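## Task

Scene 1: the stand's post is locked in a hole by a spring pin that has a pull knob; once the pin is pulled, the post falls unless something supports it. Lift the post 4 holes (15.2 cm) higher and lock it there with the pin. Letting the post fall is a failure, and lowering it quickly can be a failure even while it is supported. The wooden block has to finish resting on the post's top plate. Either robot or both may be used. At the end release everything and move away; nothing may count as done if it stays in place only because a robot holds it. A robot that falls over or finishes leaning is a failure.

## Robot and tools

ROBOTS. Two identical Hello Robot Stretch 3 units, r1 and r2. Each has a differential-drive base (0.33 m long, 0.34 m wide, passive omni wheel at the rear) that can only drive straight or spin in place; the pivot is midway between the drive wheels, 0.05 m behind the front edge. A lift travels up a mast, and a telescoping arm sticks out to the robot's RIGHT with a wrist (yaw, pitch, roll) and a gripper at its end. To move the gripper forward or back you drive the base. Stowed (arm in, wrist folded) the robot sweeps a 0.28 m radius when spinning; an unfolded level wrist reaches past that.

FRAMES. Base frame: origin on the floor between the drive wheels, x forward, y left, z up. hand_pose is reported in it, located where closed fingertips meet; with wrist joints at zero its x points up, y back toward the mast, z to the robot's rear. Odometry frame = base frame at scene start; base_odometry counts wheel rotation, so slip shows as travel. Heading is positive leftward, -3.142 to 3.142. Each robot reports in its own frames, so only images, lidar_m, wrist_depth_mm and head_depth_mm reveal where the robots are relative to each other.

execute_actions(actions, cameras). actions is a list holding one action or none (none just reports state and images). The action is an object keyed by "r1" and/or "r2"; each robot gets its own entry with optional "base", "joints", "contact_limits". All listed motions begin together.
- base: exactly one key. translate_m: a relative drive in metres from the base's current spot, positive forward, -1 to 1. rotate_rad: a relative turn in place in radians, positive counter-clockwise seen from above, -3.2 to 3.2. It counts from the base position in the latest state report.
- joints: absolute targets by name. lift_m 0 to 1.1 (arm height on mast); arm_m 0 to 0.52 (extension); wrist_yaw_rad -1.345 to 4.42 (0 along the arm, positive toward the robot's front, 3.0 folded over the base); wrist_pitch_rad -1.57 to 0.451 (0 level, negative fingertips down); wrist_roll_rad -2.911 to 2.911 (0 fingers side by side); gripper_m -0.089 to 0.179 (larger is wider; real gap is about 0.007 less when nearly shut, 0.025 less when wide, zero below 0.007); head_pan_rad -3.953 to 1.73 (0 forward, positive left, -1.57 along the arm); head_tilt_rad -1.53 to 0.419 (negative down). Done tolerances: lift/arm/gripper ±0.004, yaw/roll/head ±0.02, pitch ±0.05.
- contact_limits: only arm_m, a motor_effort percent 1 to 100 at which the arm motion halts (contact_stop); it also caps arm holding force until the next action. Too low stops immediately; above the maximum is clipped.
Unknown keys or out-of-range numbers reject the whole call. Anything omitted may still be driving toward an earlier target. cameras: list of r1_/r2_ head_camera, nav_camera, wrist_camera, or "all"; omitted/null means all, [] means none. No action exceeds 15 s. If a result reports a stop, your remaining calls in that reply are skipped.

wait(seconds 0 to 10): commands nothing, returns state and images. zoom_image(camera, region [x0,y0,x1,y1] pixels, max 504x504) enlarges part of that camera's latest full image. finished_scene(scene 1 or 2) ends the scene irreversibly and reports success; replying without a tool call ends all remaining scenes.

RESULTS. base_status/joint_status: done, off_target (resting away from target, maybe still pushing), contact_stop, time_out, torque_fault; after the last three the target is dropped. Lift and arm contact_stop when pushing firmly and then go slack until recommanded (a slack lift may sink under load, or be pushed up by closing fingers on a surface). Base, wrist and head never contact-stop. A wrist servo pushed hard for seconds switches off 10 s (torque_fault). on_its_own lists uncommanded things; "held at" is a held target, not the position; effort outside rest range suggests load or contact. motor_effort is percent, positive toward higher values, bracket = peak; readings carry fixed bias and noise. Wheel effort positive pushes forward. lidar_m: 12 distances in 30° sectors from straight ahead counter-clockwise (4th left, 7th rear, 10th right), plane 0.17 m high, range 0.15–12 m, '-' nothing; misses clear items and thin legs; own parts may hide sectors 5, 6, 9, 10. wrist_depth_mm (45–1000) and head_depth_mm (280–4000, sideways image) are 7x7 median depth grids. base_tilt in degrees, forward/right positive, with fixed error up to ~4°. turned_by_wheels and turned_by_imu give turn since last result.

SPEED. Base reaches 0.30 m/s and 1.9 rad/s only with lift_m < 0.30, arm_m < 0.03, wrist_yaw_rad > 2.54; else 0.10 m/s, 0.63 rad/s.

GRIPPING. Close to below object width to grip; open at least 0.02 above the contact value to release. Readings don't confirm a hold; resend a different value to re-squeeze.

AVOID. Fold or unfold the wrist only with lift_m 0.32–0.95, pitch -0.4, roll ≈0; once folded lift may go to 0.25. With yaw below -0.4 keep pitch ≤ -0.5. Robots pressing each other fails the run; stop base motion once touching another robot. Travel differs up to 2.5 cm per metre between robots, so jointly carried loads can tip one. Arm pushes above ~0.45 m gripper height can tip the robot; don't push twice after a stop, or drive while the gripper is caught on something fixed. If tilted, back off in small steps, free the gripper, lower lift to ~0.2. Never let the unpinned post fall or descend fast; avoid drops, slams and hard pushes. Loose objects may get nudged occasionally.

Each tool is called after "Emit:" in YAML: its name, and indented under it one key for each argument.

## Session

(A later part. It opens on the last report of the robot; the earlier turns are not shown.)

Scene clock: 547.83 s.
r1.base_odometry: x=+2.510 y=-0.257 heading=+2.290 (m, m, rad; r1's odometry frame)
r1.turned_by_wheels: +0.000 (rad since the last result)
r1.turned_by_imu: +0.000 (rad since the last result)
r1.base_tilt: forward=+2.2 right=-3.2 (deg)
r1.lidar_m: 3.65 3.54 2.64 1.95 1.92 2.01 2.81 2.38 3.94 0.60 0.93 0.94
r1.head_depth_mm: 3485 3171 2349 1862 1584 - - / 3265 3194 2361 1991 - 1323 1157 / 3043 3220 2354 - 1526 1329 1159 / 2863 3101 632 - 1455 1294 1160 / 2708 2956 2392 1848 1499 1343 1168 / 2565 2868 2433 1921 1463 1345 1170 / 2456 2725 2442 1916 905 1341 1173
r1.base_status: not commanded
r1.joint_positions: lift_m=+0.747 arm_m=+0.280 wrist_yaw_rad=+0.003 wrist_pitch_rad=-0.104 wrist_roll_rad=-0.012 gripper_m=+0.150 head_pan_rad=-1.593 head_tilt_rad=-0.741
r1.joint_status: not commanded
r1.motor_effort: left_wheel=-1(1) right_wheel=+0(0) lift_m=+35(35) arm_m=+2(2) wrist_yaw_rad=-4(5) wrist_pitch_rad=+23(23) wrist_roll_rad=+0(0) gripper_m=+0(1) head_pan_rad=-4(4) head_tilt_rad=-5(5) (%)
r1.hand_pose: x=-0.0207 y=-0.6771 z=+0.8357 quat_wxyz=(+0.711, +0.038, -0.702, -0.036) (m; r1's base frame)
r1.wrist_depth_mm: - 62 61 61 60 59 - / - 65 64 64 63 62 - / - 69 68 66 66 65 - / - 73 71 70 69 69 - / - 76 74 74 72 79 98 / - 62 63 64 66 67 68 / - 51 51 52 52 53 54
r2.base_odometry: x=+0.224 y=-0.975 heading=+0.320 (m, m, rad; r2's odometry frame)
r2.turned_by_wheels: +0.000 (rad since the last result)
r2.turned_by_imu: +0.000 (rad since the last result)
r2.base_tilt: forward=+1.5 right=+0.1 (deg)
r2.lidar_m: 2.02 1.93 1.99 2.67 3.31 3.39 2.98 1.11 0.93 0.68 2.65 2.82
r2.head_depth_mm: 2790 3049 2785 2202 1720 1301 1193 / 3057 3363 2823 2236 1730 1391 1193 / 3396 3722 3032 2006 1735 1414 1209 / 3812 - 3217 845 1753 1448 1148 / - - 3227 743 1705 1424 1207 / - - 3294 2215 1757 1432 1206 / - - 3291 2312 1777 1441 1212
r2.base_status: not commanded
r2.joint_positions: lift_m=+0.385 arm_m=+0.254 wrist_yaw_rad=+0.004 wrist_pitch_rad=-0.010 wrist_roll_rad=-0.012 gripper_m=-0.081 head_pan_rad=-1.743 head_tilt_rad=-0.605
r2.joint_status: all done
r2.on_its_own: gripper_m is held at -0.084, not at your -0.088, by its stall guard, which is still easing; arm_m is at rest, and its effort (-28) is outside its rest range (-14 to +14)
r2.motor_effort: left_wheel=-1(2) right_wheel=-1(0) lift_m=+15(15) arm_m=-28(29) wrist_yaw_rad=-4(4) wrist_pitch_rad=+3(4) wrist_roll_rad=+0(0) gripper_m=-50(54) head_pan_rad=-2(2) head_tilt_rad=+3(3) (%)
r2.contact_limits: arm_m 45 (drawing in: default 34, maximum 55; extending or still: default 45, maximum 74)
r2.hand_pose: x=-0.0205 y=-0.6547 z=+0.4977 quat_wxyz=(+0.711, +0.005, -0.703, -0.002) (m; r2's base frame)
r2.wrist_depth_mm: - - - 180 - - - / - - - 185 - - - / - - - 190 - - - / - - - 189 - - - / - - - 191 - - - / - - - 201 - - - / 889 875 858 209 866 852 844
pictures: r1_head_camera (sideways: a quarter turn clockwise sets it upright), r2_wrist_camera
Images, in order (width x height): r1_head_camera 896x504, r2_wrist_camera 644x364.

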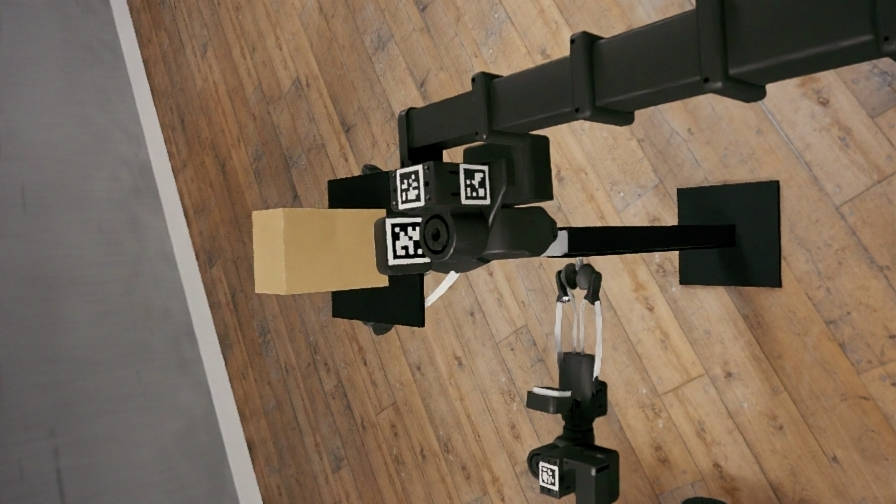

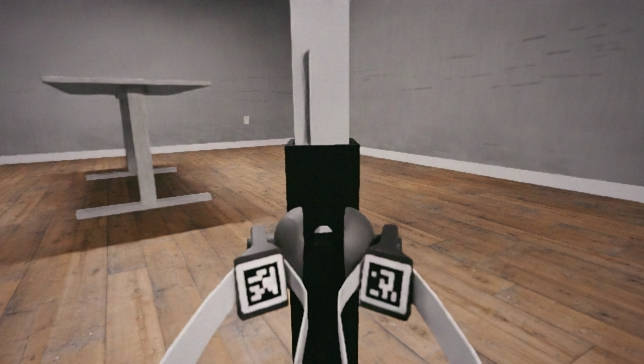

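Emit:
execute_actions:
  actions:
    - {"r1":{"joints":{"lift_m":0.754}},"r2":{"joints":{"gripper_m":-0.07}}}
  cameras: ["r1_head_camera","r2_wrist_camera"]

Emit:
zoom_image:
  camera: "r1_head_camera"
  region: [530,220,640,320]

Scene clock: 561.07 s.
r1.base_odometry: x=+2.510 y=-0.257 heading=+2.290 (m, m, rad; r1's odometry frame)
r1.turned_by_wheels: +0.000 (rad since the last result)
r1.turned_by_imu: +0.003 (rad since the last result)
r1.base_tilt: forward=+2.2 right=-3.2 (deg)
r1.lidar_m: 3.65 3.52 2.64 1.95 1.92 2.01 2.81 2.38 3.94 0.60 0.94 0.94
r1.head_depth_mm: 3506 3204 2325 1864 1583 - - / 3265 3209 2369 1996 - 1327 1153 / 3075 3195 2323 - 1523 1322 1157 / 2893 3078 633 - 1463 1301 1165 / 2690 2959 2408 1847 1502 1341 1170 / 2587 2863 2428 1926 1472 1346 1164 / 2448 2740 2454 1914 899 1353 1173
r1.base_status: not commanded
r1.joint_positions: lift_m=+0.753 arm_m=+0.280 wrist_yaw_rad=+0.003 wrist_pitch_rad=-0.136 wrist_roll_rad=-0.012 gripper_m=+0.150 head_pan_rad=-1.593 head_tilt_rad=-0.741
r1.joint_status: all done
r1.on_its_own: wrist_pitch_rad is at rest, and its effort (+34) is outside its rest range (-20 to +32)
r1.motor_effort: left_wheel=-1(1) right_wheel=+0(0) lift_m=+40(38) arm_m=+2(2) wrist_yaw_rad=-4(4) wrist_pitch_rad=+34(35) wrist_roll_rad=+0(1) gripper_m=+1(0) head_pan_rad=-4(4) head_tilt_rad=-5(5) (%)
r1.hand_pose: x=-0.0207 y=-0.6753 z=+0.8332 quat_wxyz=(+0.710, +0.050, -0.701, -0.047) (m; r1's base frame)
r1.wrist_depth_mm: - 62 61 60 59 58 - / - 65 64 63 62 61 - / - 69 67 66 65 65 - / - 73 71 70 69 70 - / - 75 74 73 73 76 88 / - 61 62 63 64 65 66 / - 50 50 51 52 52 53
r2.base_odometry: x=+0.224 y=-0.975 heading=+0.320 (m, m, rad; r2's odometry frame)
r2.turned_by_wheels: +0.000 (rad since the last result)
r2.turned_by_imu: +0.001 (rad since the last result)
r2.base_tilt: forward=+1.7 right=+0.2 (deg)
r2.lidar_m: 2.01 1.93 1.99 2.67 3.32 3.41 2.99 1.11 0.93 0.68 2.65 2.82
r2.head_depth_mm: 2806 3040 2813 2217 1720 1305 1188 / 3013 3325 2796 2235 1723 1383 1190 / 3378 3702 3024 2007 1742 1423 1211 / 3816 - 3244 845 1753 1432 1154 / - - 3209 741 1705 1427 1198 / - - 3280 2202 1764 1438 1208 / - - 3302 2313 1772 1445 1215
r2.base_status: not commanded
r2.joint_positions: lift_m=+0.385 arm_m=+0.253 wrist_yaw_rad=+0.004 wrist_pitch_rad=-0.010 wrist_roll_rad=-0.012 gripper_m=-0.068 head_pan_rad=-1.743 head_tilt_rad=-0.605
r2.joint_status: all done
r2.motor_effort: left_wheel=-2(2) right_wheel=+0(0) lift_m=+16(15) arm_m=-13(13) wrist_yaw_rad=-4(4) wrist_pitch_rad=+3(4) wrist_roll_rad=+0(0) gripper_m=-44(99) head_pan_rad=-2(2) head_tilt_rad=+3(3) (%)
r2.hand_pose: x=-0.0205 y=-0.6538 z=+0.4976 quat_wxyz=(+0.711, +0.005, -0.703, -0.002) (m; r2's base frame)
r2.wrist_depth_mm: - - - 181 - - - / - - - 186 - - - / - - - 191 - - - / - - - 190 - - - / - - - 180 - - - / - - - 203 - - - / 875 865 856 210 843 843 837
pictures: r1_head_camera (sideways: a quarter turn clockwise sets it upright), r2_wrist_camera
Images, in order (width x height): r1_head_camera 896x504, r2_wrist_camera 644x364.

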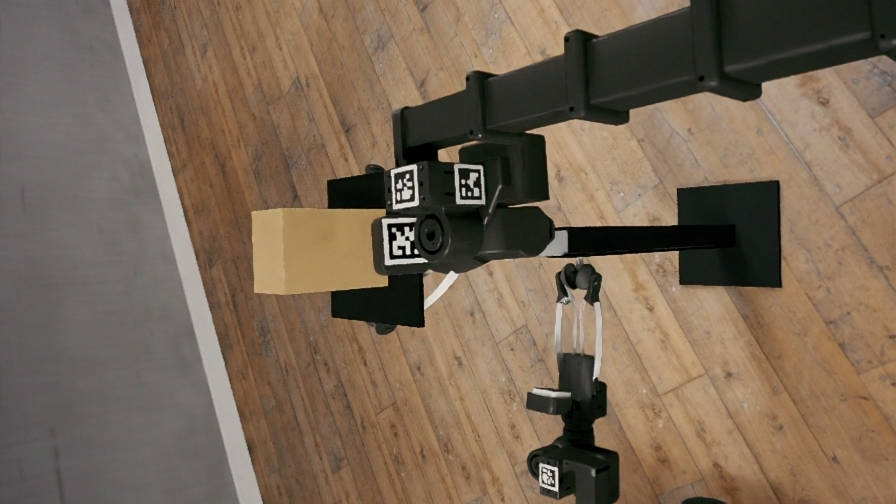

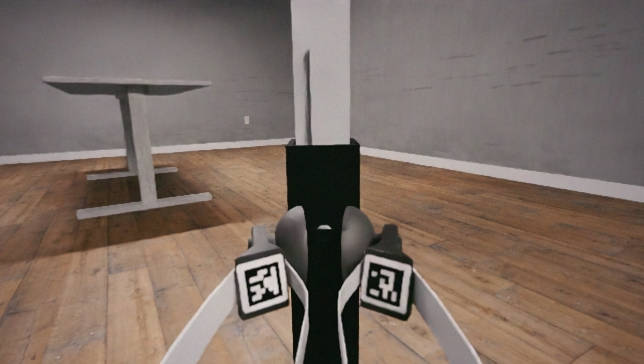

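Region (530, 220, 640, 320) of r1_head_camera's 896x504 image, scaled by 4.582, with more detail than that image has; it fills the top 458 rows of this view, and the rest is white.

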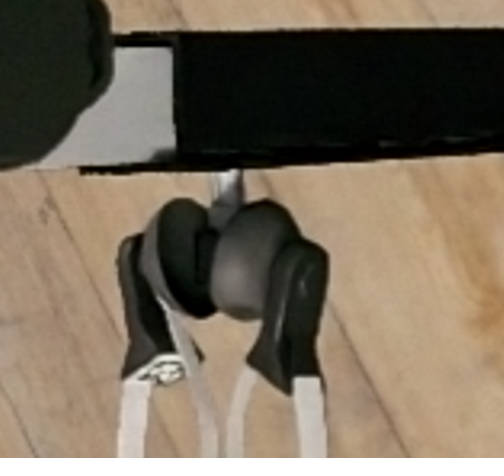

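Emit:
execute_actions:
  actions:
    - {"r2":{"joints":{"arm_m":0.259,"gripper_m":0.045}},"r1":{"joints":{"lift_m":0.752}}}
  cameras: []

Emit:
execute_actions:
  actions:
    - {"r2":{"joints":{"gripper_m":-0.088}}}
  cameras: ["r2_wrist_camera"]

Emit:
execute_actions:
  actions:
    - {"r2":{"joints":{"arm_m":0.251},"contact_limits":{"arm_m":45}}}
  cameras: ["r1_head_camera","r2_wrist_camera"]

Emit:
zoom_image:
  camera: "r1_head_camera"
  region: [530,220,640,320]

Scene clock: 584.30 s.
r1.base_odometry: x=+2.510 y=-0.257 heading=+2.290 (m, m, rad; r1's odometry frame)
r1.turned_by_wheels: +0.000 (rad since the last result)
r1.turned_by_imu: +0.003 (rad since the last result)
r1.base_tilt: forward=+2.2 right=-3.2 (deg)
r1.lidar_m: 3.66 3.53 2.63 1.95 1.92 2.00 2.81 2.38 3.92 0.60 0.94 0.94
r1.head_depth_mm: 3471 3143 2345 1876 1578 - - / 3266 3209 2357 1986 - 1327 1157 / 3038 3227 2330 - 1520 1325 1158 / 2868 3104 633 - 1022 1296 1158 / 2702 2951 2423 1849 1512 1342 1170 / 2571 2878 2419 1900 1479 1349 1173 / 2464 2728 2448 1918 933 1350 1168
r1.base_status: not commanded
r1.joint_positions: lift_m=+0.752 arm_m=+0.280 wrist_yaw_rad=+0.003 wrist_pitch_rad=-0.128 wrist_roll_rad=-0.012 gripper_m=+0.150 head_pan_rad=-1.593 head_tilt_rad=-0.741
r1.joint_status: all done
r1.motor_effort: left_wheel=-1(1) right_wheel=+1(1) lift_m=+31(39) arm_m=+2(2) wrist_yaw_rad=-5(5) wrist_pitch_rad=+31(34) wrist_roll_rad=+0(0) gripper_m=+0(0) head_pan_rad=-5(4) head_tilt_rad=-5(5) (%)
r1.hand_pose: x=-0.0207 y=-0.6758 z=+0.8337 quat_wxyz=(+0.710, +0.047, -0.701, -0.044) (m; r1's base frame)
r1.wrist_depth_mm: - 62 61 60 59 59 - / - 65 64 63 62 62 - / - 69 68 67 66 65 - / - 73 71 70 69 70 - / - 75 74 74 73 77 89 / - 61 62 63 64 66 67 / - 50 51 51 52 53 54
r2.base_odometry: x=+0.224 y=-0.975 heading=+0.320 (m, m, rad; r2's odometry frame)
r2.turned_by_wheels: +0.000 (rad since the last result)
r2.turned_by_imu: +0.001 (rad since the last result)
r2.base_tilt: forward=+1.6 right=+0.1 (deg)
r2.lidar_m: 2.02 1.93 2.00 2.68 3.30 3.39 2.99 1.10 0.94 0.69 2.65 2.83
r2.head_depth_mm: 2785 3010 2774 2209 1723 1294 1188 / 3024 3323 2829 2236 1727 1386 1193 / 3375 3768 3033 1999 1732 1420 1180 / 3782 - 3210 846 1752 1463 1148 / - - 3244 742 1699 1427 1209 / - - 3247 2216 1768 1437 1212 / - - 3361 2304 1773 1452 1215
r2.base_status: not commanded
r2.joint_positions: lift_m=+0.385 arm_m=+0.259 wrist_yaw_rad=+0.002 wrist_pitch_rad=-0.017 wrist_roll_rad=-0.012 gripper_m=+0.045 head_pan_rad=-1.743 head_tilt_rad=-0.605
r2.joint_status: all done
r2.motor_effort: left_wheel=-4(3) right_wheel=+1(1) lift_m=+15(15) arm_m=+7(18) wrist_yaw_rad=-2(5) wrist_pitch_rad=+6(6) wrist_roll_rad=+0(1) gripper_m=+1(85) head_pan_rad=-3(3) head_tilt_rad=+3(4) (%)
r2.hand_pose: x=-0.0208 y=-0.6593 z=+0.4957 quat_wxyz=(+0.711, +0.007, -0.703, -0.006) (m; r2's base frame)
r2.wrist_depth_mm: - - - 175 - - - / - - - 180 - - - / - - - 185 - - - / - - - 185 - - - / - - - 188 - - - / - - - 197 - - - / 868 874 846 204 839 835 830
pictures: none
No camera images: the call's "cameras" was empty. Leave "cameras" out to get every camera's image.

Scene clock: 586.10 s.
r1.base_odometry: x=+2.510 y=-0.257 heading=+2.290 (m, m, rad; r1's odometry frame)
r1.turned_by_wheels: +0.000 (rad since the last result)
r1.turned_by_imu: +0.000 (rad since the last result)
r1.base_tilt: forward=+2.2 right=-3.2 (deg)
r1.lidar_m: 3.65 3.54 2.63 1.95 1.93 2.01 2.81 2.38 3.92 0.60 0.94 0.93
r1.head_depth_mm: 3442 3146 2340 1877 1575 - - / 3259 3208 2359 1985 - 1326 1150 / 3077 3240 2367 - 1509 1328 1158 / 2935 3106 632 - 1029 1301 1160 / 2727 2968 2432 1850 1494 1341 1162 / 2565 2897 2444 1920 1502 1341 1171 / 2445 2711 2466 1913 932 1350 1176
r1.base_status: not commanded
r1.joint_positions: lift_m=+0.752 arm_m=+0.280 wrist_yaw_rad=+0.003 wrist_pitch_rad=-0.128 wrist_roll_rad=-0.012 gripper_m=+0.150 head_pan_rad=-1.593 head_tilt_rad=-0.741
r1.joint_status: not commanded
r1.motor_effort: left_wheel=-1(1) right_wheel=+1(1) lift_m=+31(31) arm_m=+2(2) wrist_yaw_rad=-5(5) wrist_pitch_rad=+31(31) wrist_roll_rad=+0(0) gripper_m=+1(0) head_pan_rad=-4(4) head_tilt_rad=-5(5) (%)
r1.hand_pose: x=-0.0207 y=-0.6758 z=+0.8337 quat_wxyz=(+0.710, +0.047, -0.701, -0.044) (m; r1's base frame)
r1.wrist_depth_mm: - 62 61 60 59 59 - / - 65 64 63 63 62 - / - 69 68 66 66 65 - / - 73 71 70 69 70 - / - 75 75 74 73 78 89 / - 61 62 63 64 66 67 / - 50 51 51 52 53 54
r2.base_odometry: x=+0.224 y=-0.975 heading=+0.320 (m, m, rad; r2's odometry frame)
r2.turned_by_wheels: +0.000 (rad since the last result)
r2.turned_by_imu: +0.000 (rad since the last result)
r2.base_tilt: forward=+1.6 right=+0.2 (deg)
r2.lidar_m: 2.01 1.93 1.99 2.66 3.31 3.39 2.98 1.11 0.93 0.69 2.65 2.81
r2.head_depth_mm: 2811 3050 2796 2224 1729 1301 1188 / 3055 3319 2781 2232 1720 1391 1194 / 3366 3755 3029 2000 1738 1417 1177 / 3769 - 3188 847 1743 1459 1145 / - - 3252 740 1692 1427 1207 / - - 3266 2199 1768 1436 1213 / - - 3328 2315 1770 1436 1212
r2.base_status: not commanded
r2.joint_positions: lift_m=+0.385 arm_m=+0.259 wrist_yaw_rad=+0.003 wrist_pitch_rad=-0.016 wrist_roll_rad=-0.012 gripper_m=-0.085 head_pan_rad=-1.743 head_tilt_rad=-0.605
r2.joint_status: all done
r2.motor_effort: left_wheel=-3(3) right_wheel=+1(1) lift_m=+15(15) arm_m=-3(7) wrist_yaw_rad=-4(4) wrist_pitch_rad=+5(6) wrist_roll_rad=+0(0) gripper_m=-61(99) head_pan_rad=-3(3) head_tilt_rad=+3(3) (%)
r2.hand_pose: x=-0.0206 y=-0.6600 z=+0.4960 quat_wxyz=(+0.711, +0.007, -0.703, -0.005) (m; r2's base frame)
r2.wrist_depth_mm: - - - 174 - - - / - - - 180 - - - / - - - 185 - - - / - - - 184 - - - / - - - 185 - - - / - - - 195 - - - / 885 852 855 204 840 838 837
pictures: r2_wrist_camera
Images, in order (width x height): r2_wrist_camera 644x364.

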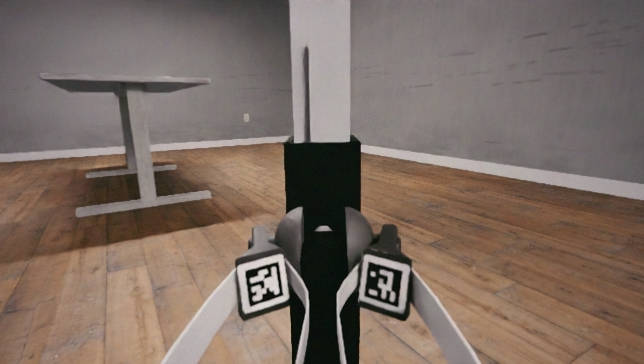

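Scene clock: 586.87 s.
r1.base_odometry: x=+2.510 y=-0.257 heading=+2.290 (m, m, rad; r1's odometry frame)
r1.turned_by_wheels: +0.000 (rad since the last result)
r1.turned_by_imu: +0.000 (rad since the last result)
r1.base_tilt: forward=+2.2 right=-3.2 (deg)
r1.lidar_m: 3.65 3.53 2.64 1.95 1.92 2.00 2.81 2.38 3.92 0.60 0.94 0.94
r1.head_depth_mm: 3482 3162 2359 1861 1584 - - / 3260 3241 2383 1987 - 1321 1152 / 2982 3217 2324 - 1518 1324 1160 / 2885 3126 633 - 1460 1298 1162 / 2716 2990 2415 1844 1502 1342 1170 / 2610 2840 2437 1917 1462 1350 1168 / 2462 2740 2452 1914 902 1350 1176
r1.base_status: not commanded
r1.joint_positions: lift_m=+0.752 arm_m=+0.280 wrist_yaw_rad=+0.003 wrist_pitch_rad=-0.120 wrist_roll_rad=-0.012 gripper_m=+0.150 head_pan_rad=-1.593 head_tilt_rad=-0.741
r1.joint_status: not commanded
r1.motor_effort: left_wheel=-1(1) right_wheel=+1(0) lift_m=+31(31) arm_m=+2(2) wrist_yaw_rad=-5(5) wrist_pitch_rad=+29(31) wrist_roll_rad=+0(0) gripper_m=+0(0) head_pan_rad=-4(4) head_tilt_rad=-5(6) (%)
r1.hand_pose: x=-0.0207 y=-0.6762 z=+0.8358 quat_wxyz=(+0.710, +0.044, -0.701, -0.041) (m; r1's base frame)
r1.wrist_depth_mm: - 62 62 61 60 59 - / - 66 64 64 63 62 - / - 70 68 67 66 66 - / - 73 71 70 69 70 - / - 76 74 74 73 78 90 / - 62 63 64 65 66 67 / - 50 51 52 52 53 54
r2.base_odometry: x=+0.224 y=-0.975 heading=+0.320 (m, m, rad; r2's odometry frame)
r2.turned_by_wheels: +0.000 (rad since the last result)
r2.turned_by_imu: +0.000 (rad since the last result)
r2.base_tilt: forward=+1.7 right=+0.2 (deg)
r2.lidar_m: 2.01 1.93 1.99 2.68 3.32 3.38 2.98 1.10 0.93 0.68 2.65 2.81
r2.head_depth_mm: 2811 3022 2804 2218 1719 1296 1187 / 3028 3345 2781 2215 1720 1380 1192 / 3381 3727 3028 1998 1745 1422 1209 / 3771 - 3205 844 1756 1445 1151 / - - 3205 740 1704 1423 1204 / - - 3306 2206 1774 1440 1209 / - - 3299 2313 1780 1446 1218
r2.base_status: not commanded
r2.joint_positions: lift_m=+0.385 arm_m=+0.253 wrist_yaw_rad=+0.004 wrist_pitch_rad=-0.012 wrist_roll_rad=-0.012 gripper_m=-0.081 head_pan_rad=-1.743 head_tilt_rad=-0.605
r2.joint_status: all done
r2.on_its_own: gripper_m is held at -0.084, not at your -0.088, by its stall guard, which is still easing; arm_m is at rest, and its effort (-27) is outside its rest range (-14 to +14)
r2.motor_effort: left_wheel=+1(3) right_wheel=-1(1) lift_m=+16(16) arm_m=-27(33) wrist_yaw_rad=-4(4) wrist_pitch_rad=+4(6) wrist_roll_rad=+0(0) gripper_m=-50(56) head_pan_rad=-2(3) head_tilt_rad=+3(3) (%)
r2.contact_limits: arm_m 45 (drawing in: default 34, maximum 55; extending or still: default 45, maximum 74)
r2.hand_pose: x=-0.0205 y=-0.6536 z=+0.4971 quat_wxyz=(+0.711, +0.006, -0.703, -0.003) (m; r2's base frame)
r2.wrist_depth_mm: - - - 181 - - - / - - - 187 - - - / - - - 191 - - - / - - - 189 - - - / - - - 179 - - - / - - - 202 - - - / 879 873 862 210 848 849 841
pictures: r1_head_camera (sideways: a quarter turn clockwise sets it upright), r2_wrist_camera
Images, in order (width x height): r1_head_camera 896x504, r2_wrist_camera 644x364.

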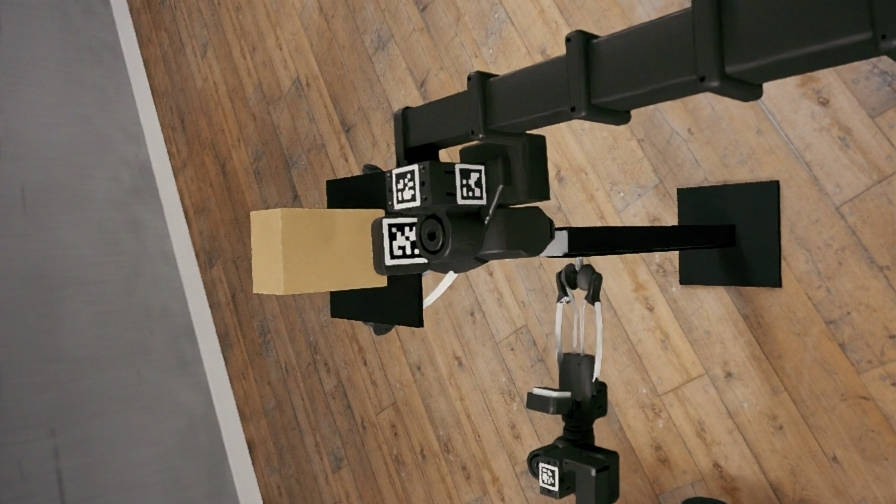

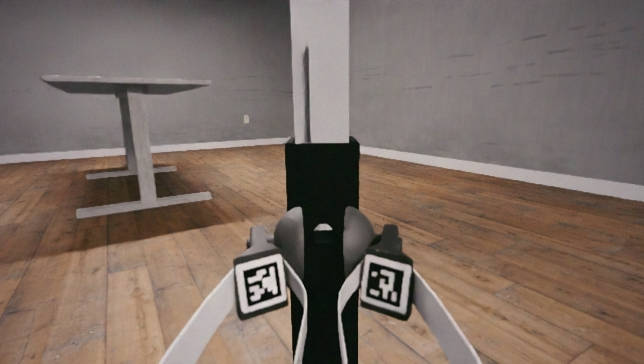

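Region (530, 220, 640, 320) of r1_head_camera's 896x504 image, scaled by 4.582, with more detail than that image has; it fills the top 458 rows of this view, and the rest is white.

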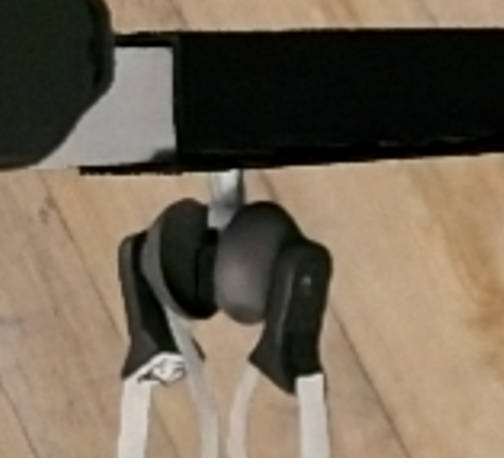

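Emit:
execute_actions:
  actions:
    - {"r2":{"joints":{"gripper_m":-0.086,"arm_m":0.250}},"r1":{"joints":{"lift_m":0.765}}}
  cameras: []

Emit:
execute_actions:
  actions:
    - {"r2":{"joints":{"gripper_m":-0.089,"arm_m":0.248}},"r1":{"joints":{"lift_m":0.888}}}
  cameras: ["r1_head_camera","r2_wrist_camera"]

Scene clock: 599.07 s.
r1.base_odometry: x=+2.510 y=-0.257 heading=+2.290 (m, m, rad; r1's odometry frame)
r1.turned_by_wheels: +0.000 (rad since the last result)
r1.turned_by_imu: +0.003 (rad since the last result)
r1.base_tilt: forward=+2.2 right=-3.2 (deg)
r1.lidar_m: 3.64 3.54 2.64 1.95 1.92 2.00 2.81 2.38 3.92 0.60 0.94 0.94
r1.head_depth_mm: 3461 3187 2336 1876 1589 - - / 3285 3225 2387 - 1521 1327 1155 / 3059 3253 2307 - 1522 1322 1161 / 2892 3116 633 1786 1236 1297 1161 / 2726 2999 2407 1844 1501 1341 1169 / 2575 2848 2432 1907 1471 1349 1169 / 2439 2714 2459 1932 906 1352 1175
r1.base_status: not commanded
r1.joint_positions: lift_m=+0.764 arm_m=+0.280 wrist_yaw_rad=+0.003 wrist_pitch_rad=-0.120 wrist_roll_rad=-0.012 gripper_m=+0.150 head_pan_rad=-1.593 head_tilt_rad=-0.741
r1.joint_status: all done
r1.motor_effort: left_wheel=-1(1) right_wheel=+1(1) lift_m=+36(39) arm_m=+2(2) wrist_yaw_rad=-5(4) wrist_pitch_rad=+28(28) wrist_roll_rad=+0(0) gripper_m=+1(0) head_pan_rad=-4(4) head_tilt_rad=-5(6) (%)
r1.hand_pose: x=-0.0207 y=-0.6762 z=+0.8486 quat_wxyz=(+0.710, +0.044, -0.701, -0.041) (m; r1's base frame)
r1.wrist_depth_mm: - 62 62 61 60 59 - / - 66 65 64 63 62 - / - 70 68 67 66 66 - / - 73 71 70 69 70 - / - 76 75 74 73 78 90 / - 62 63 64 65 66 67 / - 50 51 52 52 53 54
r2.base_odometry: x=+0.224 y=-0.975 heading=+0.320 (m, m, rad; r2's odometry frame)
r2.turned_by_wheels: +0.000 (rad since the last result)
r2.turned_by_imu: +0.001 (rad since the last result)
r2.base_tilt: forward=+1.5 right=+0.3 (deg)
r2.lidar_m: 2.01 1.93 1.99 2.67 3.31 3.39 2.98 1.11 0.94 0.68 2.64 2.83
r2.head_depth_mm: 2798 3043 2803 2208 1718 1304 1187 / 3057 3353 2985 2217 1730 1386 1187 / 3375 3745 834 1992 1729 1426 1210 / 3803 - 3172 2009 1742 1432 1144 / - - 2914 743 1706 1426 1204 / - - 3305 2206 1759 1444 1209 / - - 3283 2316 1779 1436 1213
r2.base_status: not commanded
r2.joint_positions: lift_m=+0.385 arm_m=+0.251 wrist_yaw_rad=+0.004 wrist_pitch_rad=-0.012 wrist_roll_rad=-0.012 gripper_m=-0.083 head_pan_rad=-1.743 head_tilt_rad=-0.605
r2.joint_status: all done
r2.on_its_own: arm_m is at rest, and its effort (-15) is outside its rest range (-14 to +14)
r2.motor_effort: left_wheel=-1(1) right_wheel=-1(1) lift_m=+15(15) arm_m=-15(15) wrist_yaw_rad=-4(4) wrist_pitch_rad=+4(5) wrist_roll_rad=+0(0) gripper_m=-54(99) head_pan_rad=-3(3) head_tilt_rad=+3(3) (%)
r2.hand_pose: x=-0.0205 y=-0.6518 z=+0.4970 quat_wxyz=(+0.711, +0.006, -0.703, -0.003) (m; r2's base frame)
r2.wrist_depth_mm: - - - 182 - - - / - - - 188 - - - / - - - 193 - - - / - - - 192 - - - / - - - 180 - - - / - - - 204 - - - / 882 861 853 212 861 853 852
pictures: none
No camera images: the call's "cameras" was empty. Leave "cameras" out to get every camera's image.

Scene clock: 601.03 s.
r1.base_odometry: x=+2.510 y=-0.257 heading=+2.290 (m, m, rad; r1's odometry frame)
r1.turned_by_wheels: +0.000 (rad since the last result)
r1.turned_by_imu: +0.000 (rad since the last result)
r1.base_tilt: forward=+2.2 right=-3.2 (deg)
r1.lidar_m: 3.64 3.53 2.64 1.95 1.93 2.01 2.81 2.38 3.91 0.60 0.94 0.93
r1.head_depth_mm: 3465 3164 2540 - 1528 1314 1149 / 3277 3348 - 1822 1549 1328 1157 / 3052 3198 - 1831 1565 1329 1157 / 2815 540 - 1793 1030 1301 1164 / 2705 2920 2231 1907 1501 1336 1167 / 2571 2869 2444 1914 1467 1338 1170 / 2467 2719 2456 1941 904 1346 1167
r1.base_status: not commanded
r1.joint_positions: lift_m=+0.887 arm_m=+0.280 wrist_yaw_rad=+0.002 wrist_pitch_rad=-0.118 wrist_roll_rad=-0.012 gripper_m=+0.150 head_pan_rad=-1.593 head_tilt_rad=-0.741
r1.joint_status: all done
r1.motor_effort: left_wheel=-2(2) right_wheel=+1(1) lift_m=+36(37) arm_m=+2(2) wrist_yaw_rad=-4(5) wrist_pitch_rad=+28(29) wrist_roll_rad=+0(0) gripper_m=+1(0) head_pan_rad=-4(4) head_tilt_rad=-5(5) (%)
r1.hand_pose: x=-0.0209 y=-0.6763 z=+0.9720 quat_wxyz=(+0.710, +0.043, -0.701, -0.041) (m; r1's base frame)
r1.wrist_depth_mm: - 62 62 61 60 60 - / - 66 65 64 63 62 - / - 70 68 67 66 66 - / - 73 71 70 69 70 - / - 76 75 74 73 78 96 / - 62 63 64 65 66 68 / - 50 51 52 52 53 54
r2.base_odometry: x=+0.224 y=-0.975 heading=+0.320 (m, m, rad; r2's odometry frame)
r2.turned_by_wheels: +0.000 (rad since the last result)
r2.turned_by_imu: +0.000 (rad since the last result)
r2.base_tilt: forward=+1.6 right=+0.1 (deg)
r2.lidar_m: 2.02 1.93 1.99 2.67 3.30 3.40 2.98 1.11 0.93 0.68 2.64 2.82
r2.head_depth_mm: 2798 2912 3110 2216 1732 1306 1185 / 3023 3228 2972 2241 1727 1385 1188 / 3373 3540 737 2231 1734 1413 1207 / 3828 - 747 2255 1751 1429 1146 / - - 654 2024 1704 1431 1205 / - - 3121 2278 1747 1436 1201 / - - 3287 2334 1770 1440 1216
r2.base_status: not commanded
r2.joint_positions: lift_m=+0.385 arm_m=+0.249 wrist_yaw_rad=+0.004 wrist_pitch_rad=-0.011 wrist_roll_rad=-0.012 gripper_m=-0.078 head_pan_rad=-1.743 head_tilt_rad=-0.605
r2.joint_status: gripper_m off_target (ended at -0.078, target -0.089); the others done
r2.on_its_own: gripper_m is held at -0.080, not at your -0.089, by its stall guard, which is still easing; arm_m is at rest, and its effort (-22) is outside its rest range (-14 to +14)
r2.motor_effort: left_wheel=-1(1) right_wheel=-1(0) lift_m=+15(16) arm_m=-22(23) wrist_yaw_rad=-4(5) wrist_pitch_rad=+4(4) wrist_roll_rad=-1(0) gripper_m=-50(77) head_pan_rad=-2(3) head_tilt_rad=+3(3) (%)
r2.hand_pose: x=-0.0205 y=-0.6503 z=+0.4972 quat_wxyz=(+0.711, +0.005, -0.703, -0.003) (m; r2's base frame)
r2.wrist_depth_mm: - - - 184 - - - / - - - 190 - - - / - - - 195 - - - / - - - 193 - - - / - - - 181 - - - / - - - 206 - - - / 873 869 867 213 857 851 836
pictures: r1_head_camera (sideways: a quarter turn clockwise sets it upright), r2_wrist_camera
Images, in order (width x height): r1_head_camera 896x504, r2_wrist_camera 644x364.

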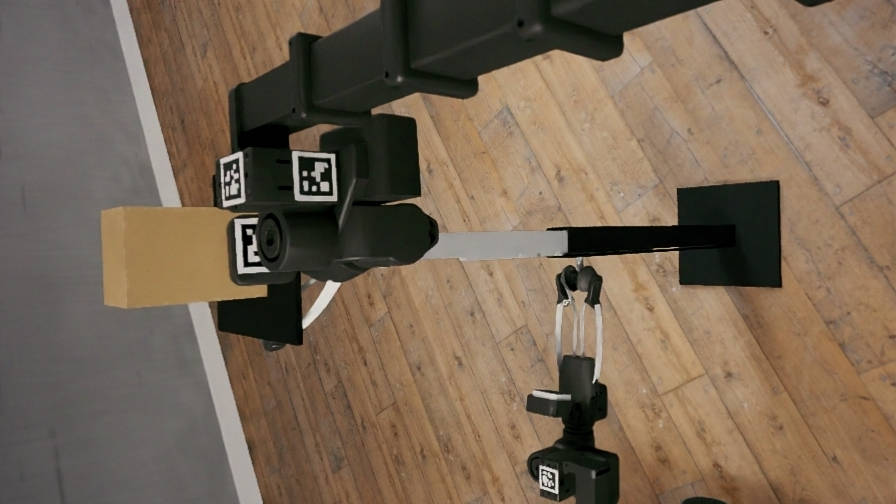

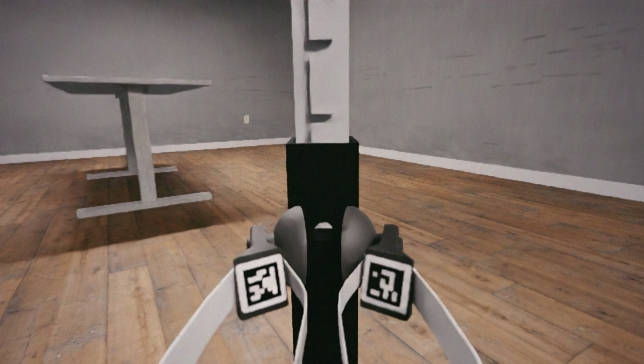

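Emit:
execute_actions:
  actions:
    - {"r2":{"joints":{"gripper_m":0.07,"arm_m":0.22}},"r1":{"joints":{"lift_m":0.897}}}
  cameras: []

Emit:
execute_actions:
  actions:
    - {"r1":{"joints":{"lift_m":0.903}}}
  cameras: ["r1_head_camera","r2_wrist_camera"]

Emit:
zoom_image:
  camera: "r1_head_camera"
  region: [530,220,640,320]

Scene clock: 615.13 s.
r1.base_odometry: x=+2.510 y=-0.257 heading=+2.290 (m, m, rad; r1's odometry frame)
r1.turned_by_wheels: +0.000 (rad since the last result)
r1.turned_by_imu: +0.003 (rad since the last result)
r1.base_tilt: forward=+2.2 right=-3.2 (deg)
r1.lidar_m: 3.64 3.53 2.63 1.95 1.92 2.00 2.81 2.38 3.90 0.60 0.94 0.94
r1.head_depth_mm: 3447 3198 2529 - 1496 1315 1151 / 3255 3399 - 1820 1550 1325 1158 / 3007 3239 - 1827 1561 1328 1157 / 2784 538 - 1791 1457 1296 1163 / 2705 2868 2272 1902 1537 1340 1171 / 2583 2852 2413 1918 1474 1340 1174 / 2456 2725 2437 1926 1473 1343 1173
r1.base_status: not commanded
r1.joint_positions: lift_m=+0.896 arm_m=+0.280 wrist_yaw_rad=+0.002 wrist_pitch_rad=-0.119 wrist_roll_rad=-0.012 gripper_m=+0.150 head_pan_rad=-1.593 head_tilt_rad=-0.741
r1.joint_status: all done
r1.motor_effort: left_wheel=-1(2) right_wheel=+1(1) lift_m=+37(39) arm_m=+2(2) wrist_yaw_rad=-3(4) wrist_pitch_rad=+28(28) wrist_roll_rad=+0(0) gripper_m=+0(1) head_pan_rad=-4(4) head_tilt_rad=-5(5) (%)
r1.hand_pose: x=-0.0209 y=-0.6762 z=+0.9806 quat_wxyz=(+0.710, +0.044, -0.701, -0.041) (m; r1's base frame)
r1.wrist_depth_mm: - 62 61 61 60 59 - / - 66 65 64 63 62 - / - 69 68 67 66 66 - / - 73 72 70 69 70 - / - 76 75 74 73 78 90 / - 62 63 64 65 66 67 / - 50 51 52 52 53 54
r2.base_odometry: x=+0.224 y=-0.975 heading=+0.320 (m, m, rad; r2's odometry frame)
r2.turned_by_wheels: +0.000 (rad since the last result)
r2.turned_by_imu: +0.001 (rad since the last result)
r2.base_tilt: forward=+1.6 right=+0.2 (deg)
r2.lidar_m: 2.02 1.93 1.99 2.67 3.31 3.39 2.99 1.11 0.94 0.68 2.65 2.82
r2.head_depth_mm: 2798 2977 3120 2236 1709 1296 1190 / 3068 3226 2954 2231 1728 1389 1186 / 3359 3579 731 2243 1738 1420 - / 3851 - 732 2239 1745 1397 - / - - 652 2109 1702 1425 1206 / - - 3121 2299 1772 1441 1214 / - - 3300 2313 1770 1440 1215
r2.base_status: not commanded
r2.joint_positions: lift_m=+0.385 arm_m=+0.220 wrist_yaw_rad=+0.003 wrist_pitch_rad=-0.017 wrist_roll_rad=-0.012 gripper_m=+0.070 head_pan_rad=-1.743 head_tilt_rad=-0.605
r2.joint_status: all done
r2.motor_effort: left_wheel=-2(2) right_wheel=+1(1) lift_m=+15(16) arm_m=-7(13) wrist_yaw_rad=-3(4) wrist_pitch_rad=+6(6) wrist_roll_rad=-1(0) gripper_m=+0(87) head_pan_rad=-2(3) head_tilt_rad=+3(3) (%)
r2.hand_pose: x=-0.0207 y=-0.6212 z=+0.4956 quat_wxyz=(+0.711, +0.007, -0.703, -0.005) (m; r2's base frame)
r2.wrist_depth_mm: - - - - - - - / - - - - - - - / - - - 224 - - - / - - - 224 - - - / - - - 229 - - - / - - - 242 - - - / 873 864 847 250 844 825 844
pictures: none
No camera images: the call's "cameras" was empty. Leave "cameras" out to get every camera's image.

Scene clock: 615.97 s.
r1.base_odometry: x=+2.510 y=-0.257 heading=+2.290 (m, m, rad; r1's odometry frame)
r1.turned_by_wheels: +0.000 (rad since the last result)
r1.turned_by_imu: +0.000 (rad since the last result)
r1.base_tilt: forward=+2.2 right=-3.2 (deg)
r1.lidar_m: 3.64 3.54 2.63 1.95 1.92 2.00 2.81 2.38 3.93 0.60 0.94 0.94
r1.head_depth_mm: 3484 3213 - - 1490 1318 1151 / 3242 3366 - 1828 1551 1321 1154 / 3010 3299 - 1869 1557 1331 1161 / 2795 540 - 1781 1452 1296 1168 / 2730 2880 2244 1904 1543 1337 1167 / 2606 2849 2405 1929 1477 1351 1170 / 2444 2701 2440 1932 1471 1345 1174
r1.base_status: not commanded
r1.joint_positions: lift_m=+0.902 arm_m=+0.280 wrist_yaw_rad=+0.002 wrist_pitch_rad=-0.118 wrist_roll_rad=-0.012 gripper_m=+0.150 head_pan_rad=-1.593 head_tilt_rad=-0.741
r1.joint_status: all done
r1.motor_effort: left_wheel=-2(4) right_wheel=+2(2) lift_m=+35(38) arm_m=+2(2) wrist_yaw_rad=-3(4) wrist_pitch_rad=+28(30) wrist_roll_rad=+0(0) gripper_m=+0(0) head_pan_rad=-4(4) head_tilt_rad=-6(5) (%)
r1.hand_pose: x=-0.0210 y=-0.6763 z=+0.9871 quat_wxyz=(+0.710, +0.043, -0.701, -0.041) (m; r1's base frame)
r1.wrist_depth_mm: - 62 62 61 60 59 - / - 66 65 64 63 62 - / - 70 68 67 66 66 - / - 73 71 70 69 70 - / - 76 75 74 73 79 96 / - 62 63 64 65 66 68 / - 50 51 52 52 53 54
r2.base_odometry: x=+0.224 y=-0.975 heading=+0.320 (m, m, rad; r2's odometry frame)
r2.turned_by_wheels: +0.000 (rad since the last result)
r2.turned_by_imu: +0.000 (rad since the last result)
r2.base_tilt: forward=+1.7 right=+0.2 (deg)
r2.lidar_m: 2.02 1.93 1.99 2.67 3.30 3.39 2.99 1.11 0.94 0.68 2.64 2.82
r2.head_depth_mm: 2789 2972 3105 2206 1720 1298 1187 / 3032 3197 2996 2241 1730 1385 1187 / 3367 3594 733 2239 1739 1417 - / 3764 - 711 2255 1755 1402 - / - - 647 2089 1710 1426 1207 / - - 3118 2287 1771 1429 1206 / - - 3329 2315 1780 1438 1221
r2.base_status: not commanded
r2.joint_positions: lift_m=+0.385 arm_m=+0.220 wrist_yaw_rad=+0.003 wrist_pitch_rad=-0.017 wrist_roll_rad=-0.012 gripper_m=+0.070 head_pan_rad=-1.743 head_tilt_rad=-0.605
r2.joint_status: not commanded
r2.motor_effort: left_wheel=-1(2) right_wheel=+0(1) lift_m=+15(15) arm_m=-7(7) wrist_yaw_rad=-3(3) wrist_pitch_rad=+6(6) wrist_roll_rad=+0(0) gripper_m=+0(1) head_pan_rad=-3(3) head_tilt_rad=+3(3) (%)
r2.hand_pose: x=-0.0207 y=-0.6212 z=+0.4956 quat_wxyz=(+0.711, +0.007, -0.703, -0.005) (m; r2's base frame)
r2.wrist_depth_mm: - - - - - - - / - - - - - - - / - - - 224 - - - / - - - 223 - - - / - - - 231 - - - / - - - 241 - - - / 872 860 849 250 847 833 822
pictures: r1_head_camera (sideways: a quarter turn clockwise sets it upright), r2_wrist_camera
Images, in order (width x height): r1_head_camera 896x504, r2_wrist_camera 644x364.

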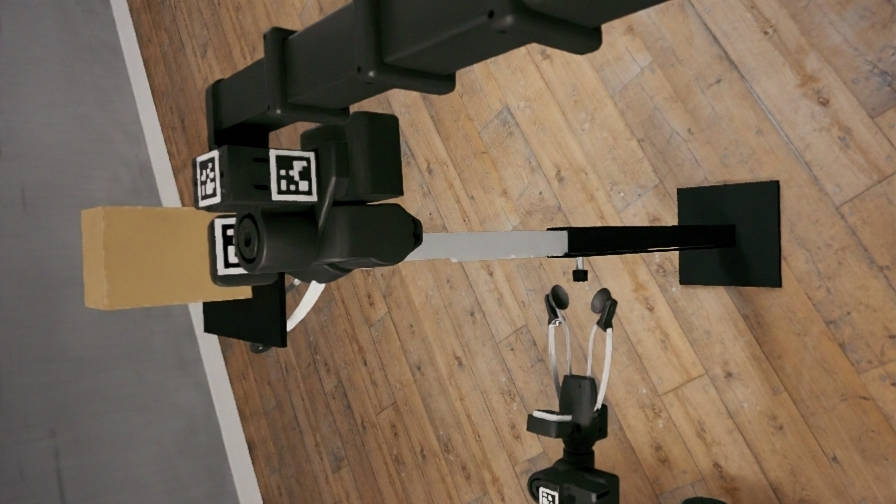

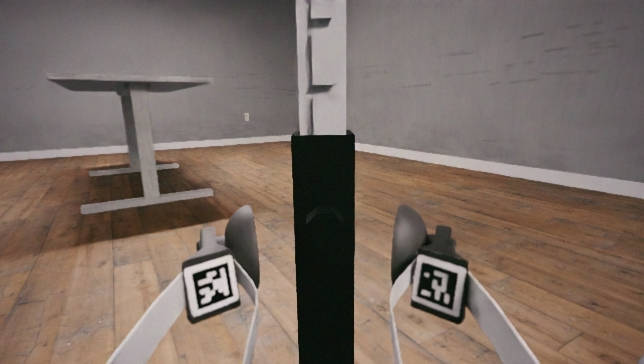

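Region (530, 220, 640, 320) of r1_head_camera's 896x504 image, scaled by 4.582, with more detail than that image has; it fills the top 458 rows of this view, and the rest is white.

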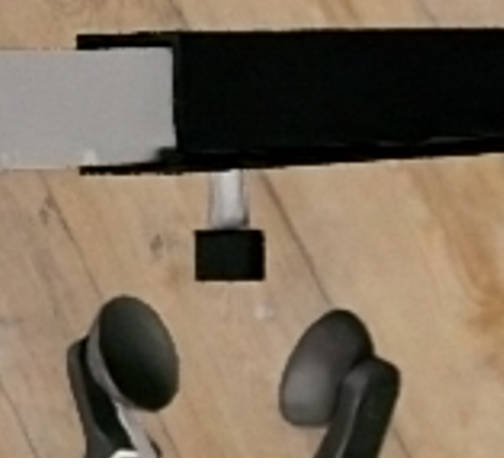

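Emit:
execute_actions:
  actions:
    - {"r1":{"joints":{"lift_m":0.896}},"r2":{"joints":{"arm_m":0.0}}}
  cameras: ["r1_head_camera"]

Scene clock: 628.40 s.
r1.base_odometry: x=+2.510 y=-0.257 heading=+2.290 (m, m, rad; r1's odometry frame)
r1.turned_by_wheels: +0.000 (rad since the last result)
r1.turned_by_imu: +0.001 (rad since the last result)
r1.base_tilt: forward=+2.2 right=-3.2 (deg)
r1.lidar_m: 3.65 3.52 2.63 1.96 1.92 2.01 2.81 2.38 3.95 0.60 0.94 0.94
r1.head_depth_mm: 3457 3208 2527 - 1525 1314 1151 / 3251 3350 - 1824 1552 1333 1150 / 3004 3263 - 1857 1556 1328 1155 / 2784 540 - 1789 1463 1299 1164 / 2693 2865 2257 1900 1578 1343 1169 / 2570 2878 2435 1918 1575 1348 1169 / 2454 2735 2412 1924 1582 1348 1174
r1.base_status: not commanded
r1.joint_positions: lift_m=+0.896 arm_m=+0.280 wrist_yaw_rad=+0.002 wrist_pitch_rad=-0.088 wrist_roll_rad=-0.012 gripper_m=+0.150 head_pan_rad=-1.593 head_tilt_rad=-0.741
r1.joint_status: all done
r1.motor_effort: left_wheel=-2(2) right_wheel=+2(2) lift_m=+25(33) arm_m=+2(2) wrist_yaw_rad=-3(3) wrist_pitch_rad=+18(28) wrist_roll_rad=+0(0) gripper_m=+1(0) head_pan_rad=-4(4) head_tilt_rad=-5(5) (%)
r1.hand_pose: x=-0.0210 y=-0.6778 z=+0.9882 quat_wxyz=(+0.711, +0.032, -0.702, -0.031) (m; r1's base frame)
r1.wrist_depth_mm: - 64 63 62 61 60 - / - 66 65 64 63 63 - / - 70 68 67 66 66 - / - 73 71 71 69 70 - / 88 76 75 74 73 81 109 / - 63 64 66 67 68 69 / - 51 52 52 53 54 55
r2.base_odometry: x=+0.224 y=-0.975 heading=+0.320 (m, m, rad; r2's odometry frame)
r2.turned_by_wheels: +0.000 (rad since the last result)
r2.turned_by_imu: +0.001 (rad since the last result)
r2.base_tilt: forward=+1.6 right=+0.2 (deg)
r2.lidar_m: 2.02 1.93 1.99 2.67 3.30 3.41 2.97 1.11 0.93 0.68 2.64 2.82
r2.head_depth_mm: 2793 2944 3103 2240 1727 1298 1190 / 3048 3200 2974 2258 1732 1392 1192 / 3365 3589 733 2260 1746 1425 1197 / 3839 - 722 2262 1744 1389 1199 / - - 646 2110 1713 1426 1200 / - - 3088 2307 1763 1428 1208 / - - 3320 2320 1775 1443 1218
r2.base_status: not commanded
r2.joint_positions: lift_m=+0.385 arm_m=+0.002 wrist_yaw_rad=+0.002 wrist_pitch_rad=-0.019 wrist_roll_rad=-0.012 gripper_m=+0.070 head_pan_rad=-1.743 head_tilt_rad=-0.605
r2.joint_status: all done
joint sent to its limit — the command would take r2.arm_m past its lower limit, so that joint was sent only as far as its limit.
r2.motor_effort: left_wheel=-2(2) right_wheel=+1(0) lift_m=+16(16) arm_m=-7(8) wrist_yaw_rad=-2(3) wrist_pitch_rad=+7(7) wrist_roll_rad=+0(0) gripper_m=+0(1) head_pan_rad=-3(3) head_tilt_rad=+3(3) (%)
r2.hand_pose: x=-0.0211 y=-0.4026 z=+0.4953 quat_wxyz=(+0.711, +0.007, -0.703, -0.006) (m; r2's base frame)
r2.wrist_depth_mm: - - - - - - - / - - - - - - - / - - - - - - - / - - - - - - - / - - - - - - - / - - - - - - 781 / 869 863 844 817 834 815 630
pictures: r1_head_camera (sideways: a quarter turn clockwise sets it upright)
Images, in order (width x height): r1_head_camera 896x504.

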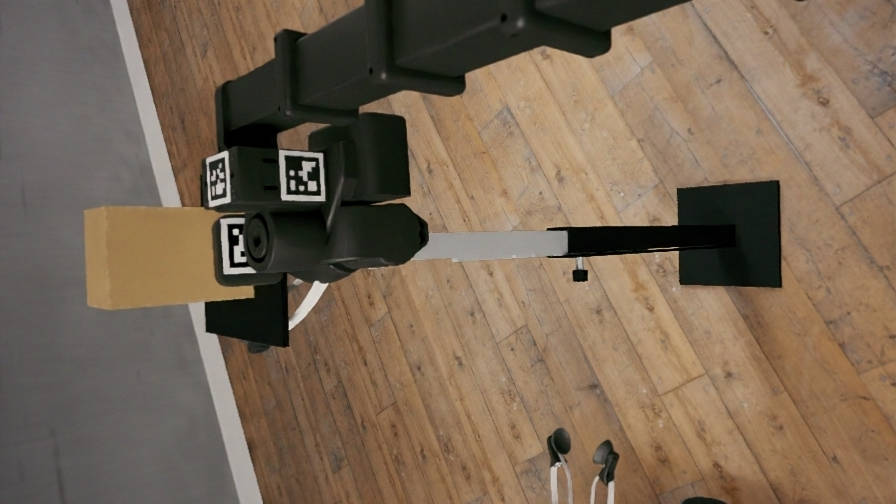

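Emit:
execute_actions:
  actions:
    - {"r1":{"joints":{"lift_m":0.878}}}
  cameras: []

Emit:
execute_actions:
  actions:
    - {"r1":{"joints":{"lift_m":0.86,"arm_m":0.005}}}
  cameras: ["r1_head_camera","r2_head_camera"]

Scene clock: 634.73 s.
r1.base_odometry: x=+2.510 y=-0.257 heading=+2.290 (m, m, rad; r1's odometry frame)
r1.turned_by_wheels: +0.000 (rad since the last result)
r1.turned_by_imu: +0.001 (rad since the last result)
r1.base_tilt: forward=+2.2 right=-3.3 (deg)
r1.lidar_m: 3.65 3.53 2.63 1.95 1.92 2.00 2.80 2.37 3.95 0.60 0.94 0.94
r1.head_depth_mm: 3479 3178 2437 - - 1300 1150 / 3259 3219 - 1827 1548 1320 1155 / 3040 3209 - 1817 1559 1321 1155 / 2781 544 - 1775 1461 1301 1164 / 2706 2873 2252 1896 1572 1345 1163 / 2569 2873 2437 1917 1582 1345 1171 / 2423 2769 2445 1915 1588 1342 1174
r1.base_status: not commanded
r1.joint_positions: lift_m=+0.878 arm_m=+0.280 wrist_yaw_rad=+0.002 wrist_pitch_rad=-0.057 wrist_roll_rad=-0.012 gripper_m=+0.150 head_pan_rad=-1.593 head_tilt_rad=-0.741
r1.joint_status: all done
r1.motor_effort: left_wheel=-2(3) right_wheel=+1(2) lift_m=+23(27) arm_m=+2(2) wrist_yaw_rad=-3(3) wrist_pitch_rad=+9(18) wrist_roll_rad=+0(0) gripper_m=+1(0) head_pan_rad=-4(4) head_tilt_rad=-5(5) (%)
r1.hand_pose: x=-0.0210 y=-0.6792 z=+0.9782 quat_wxyz=(+0.711, +0.021, -0.702, -0.020) (m; r1's base frame)
r1.wrist_depth_mm: - 64 63 63 62 61 - / - 67 66 65 64 64 - / - 70 69 67 67 67 - / 106 72 71 70 69 70 - / - 57 58 60 61 63 65 / - - 48 48 49 48 49 / - - - - - - -
r2.base_odometry: x=+0.224 y=-0.975 heading=+0.320 (m, m, rad; r2's odometry frame)
r2.turned_by_wheels: +0.000 (rad since the last result)
r2.turned_by_imu: +0.000 (rad since the last result)
r2.base_tilt: forward=+1.6 right=+0.2 (deg)
r2.lidar_m: 2.01 1.93 1.99 2.67 3.31 3.39 2.98 1.11 0.93 0.68 2.64 2.82
r2.head_depth_mm: 2794 2896 3096 2216 1719 1306 1189 / 3051 3203 2977 2228 1714 1389 1192 / 3357 3566 746 2248 1744 1415 1198 / 3708 - 717 2245 1750 1381 1197 / - - 652 2100 1698 1429 1205 / - - 3092 2299 1758 1443 1212 / - - 3321 2300 1778 1436 1216
r2.base_status: not commanded
r2.joint_positions: lift_m=+0.385 arm_m=+0.002 wrist_yaw_rad=+0.002 wrist_pitch_rad=-0.019 wrist_roll_rad=-0.012 gripper_m=+0.070 head_pan_rad=-1.743 head_tilt_rad=-0.605
r2.joint_status: not commanded
r2.motor_effort: left_wheel=-2(2) right_wheel=+0(1) lift_m=+16(15) arm_m=-7(7) wrist_yaw_rad=-2(1) wrist_pitch_rad=+7(6) wrist_roll_rad=+0(0) gripper_m=+1(1) head_pan_rad=-2(3) head_tilt_rad=+3(3) (%)
r2.hand_pose: x=-0.0211 y=-0.4026 z=+0.4953 quat_wxyz=(+0.711, +0.007, -0.703, -0.006) (m; r2's base frame)
r2.wrist_depth_mm: - - - - - - - / - - - - - - - / - - - - - - - / - - - - - - - / - - - - - - - / - - - - - - 772 / 853 853 851 815 860 798 631
pictures: none
No camera images: the call's "cameras" was empty. Leave "cameras" out to get every camera's image.

Scene clock: 637.97 s.
r1.base_odometry: x=+2.510 y=-0.257 heading=+2.290 (m, m, rad; r1's odometry frame)
r1.turned_by_wheels: +0.000 (rad since the last result)
r1.turned_by_imu: +0.001 (rad since the last result)
r1.base_tilt: forward=+2.3 right=-3.2 (deg)
r1.lidar_m: 3.66 3.54 2.64 1.95 1.92 2.00 2.82 2.38 3.93 0.60 0.93 0.94
r1.head_depth_mm: 3454 3139 2343 1863 1580 - - / 3280 3203 2361 1925 1587 - - / 3026 3072 2227 1880 - - - / 2797 550 680 1783 - 1302 1162 / 2715 2872 2236 1974 1572 1342 1168 / 2594 2865 2438 1916 1580 1348 1170 / 2453 2728 2475 1923 1575 1354 1177
r1.base_status: not commanded
r1.joint_positions: lift_m=+0.860 arm_m=+0.005 wrist_yaw_rad=+0.002 wrist_pitch_rad=-0.056 wrist_roll_rad=-0.012 gripper_m=+0.150 head_pan_rad=-1.593 head_tilt_rad=-0.741
r1.joint_status: all done
r1.motor_effort: left_wheel=-3(2) right_wheel=+1(1) lift_m=+23(23) arm_m=-3(5) wrist_yaw_rad=-3(3) wrist_pitch_rad=+8(9) wrist_roll_rad=+0(0) gripper_m=+0(0) head_pan_rad=-4(4) head_tilt_rad=-5(5) (%)
r1.hand_pose: x=-0.0210 y=-0.4048 z=+0.9605 quat_wxyz=(+0.711, +0.021, -0.702, -0.019) (m; r1's base frame)
r1.wrist_depth_mm: - - - 319 - - - / - - - 329 - - - / - - - - - - - / - - - - - - - / - - - - - - - / - - - - - - - / - - - - - - -
r2.base_odometry: x=+0.224 y=-0.975 heading=+0.320 (m, m, rad; r2's odometry frame)
r2.turned_by_wheels: +0.000 (rad since the last result)
r2.turned_by_imu: +0.000 (rad since the last result)
r2.base_tilt: forward=+1.6 right=+0.3 (deg)
r2.lidar_m: 2.02 1.93 2.00 2.67 3.31 3.40 2.98 1.11 0.93 0.68 2.65 2.82
r2.head_depth_mm: 2812 3031 2634 2221 1715 1303 1184 / 3076 3363 2967 2244 1730 1394 1196 / 3333 3732 3011 2235 1747 1414 1197 / 3727 - 2858 2270 1749 1384 1200 / - - 655 2106 1708 1424 1200 / - - 3108 2277 1769 1434 1213 / - - 3292 2311 1784 1441 1218
r2.base_status: not commanded
r2.joint_positions: lift_m=+0.385 arm_m=+0.002 wrist_yaw_rad=+0.002 wrist_pitch_rad=-0.019 wrist_roll_rad=-0.012 gripper_m=+0.070 head_pan_rad=-1.743 head_tilt_rad=-0.605
r2.joint_status: not commanded
r2.motor_effort: left_wheel=-2(2) right_wheel=+0(0) lift_m=+15(15) arm_m=-7(7) wrist_yaw_rad=-2(2) wrist_pitch_rad=+7(7) wrist_roll_rad=+0(0) gripper_m=+0(0) head_pan_rad=-3(3) head_tilt_rad=+3(3) (%)
r2.hand_pose: x=-0.0211 y=-0.4026 z=+0.4953 quat_wxyz=(+0.711, +0.007, -0.703, -0.006) (m; r2's base frame)
r2.wrist_depth_mm: - - - - - - - / - - - - - - - / - - - - - - - / - - - - - - - / - - - - - - - / - - - - - - 776 / 860 865 859 819 843 812 631
pictures: r1_head_camera (sideways: a quarter turn clockwise sets it upright), r2_head_camera (sideways: a quarter turn clockwise sets it upright)
Images, in order (width x height): r1_head_camera 896x504, r2_head_camera 896x504.

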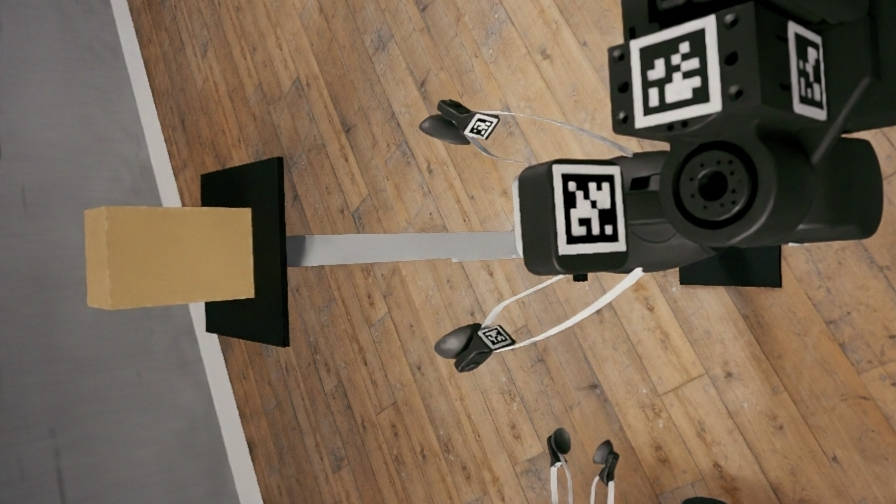

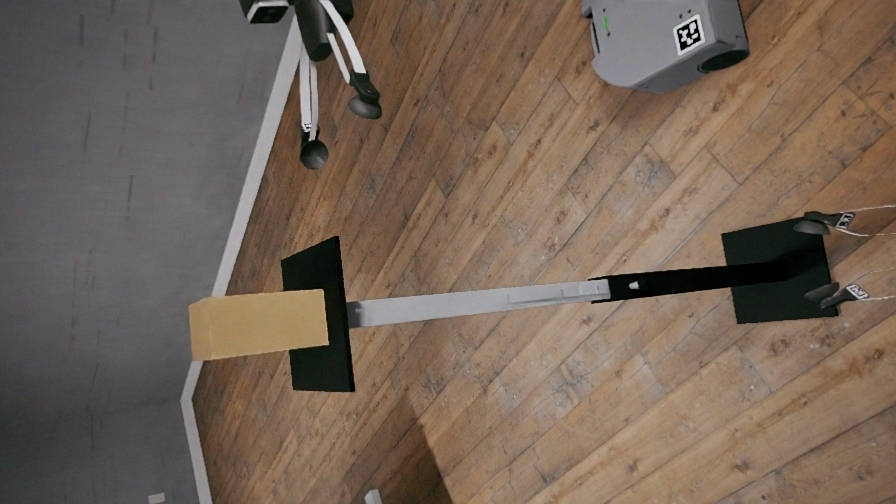

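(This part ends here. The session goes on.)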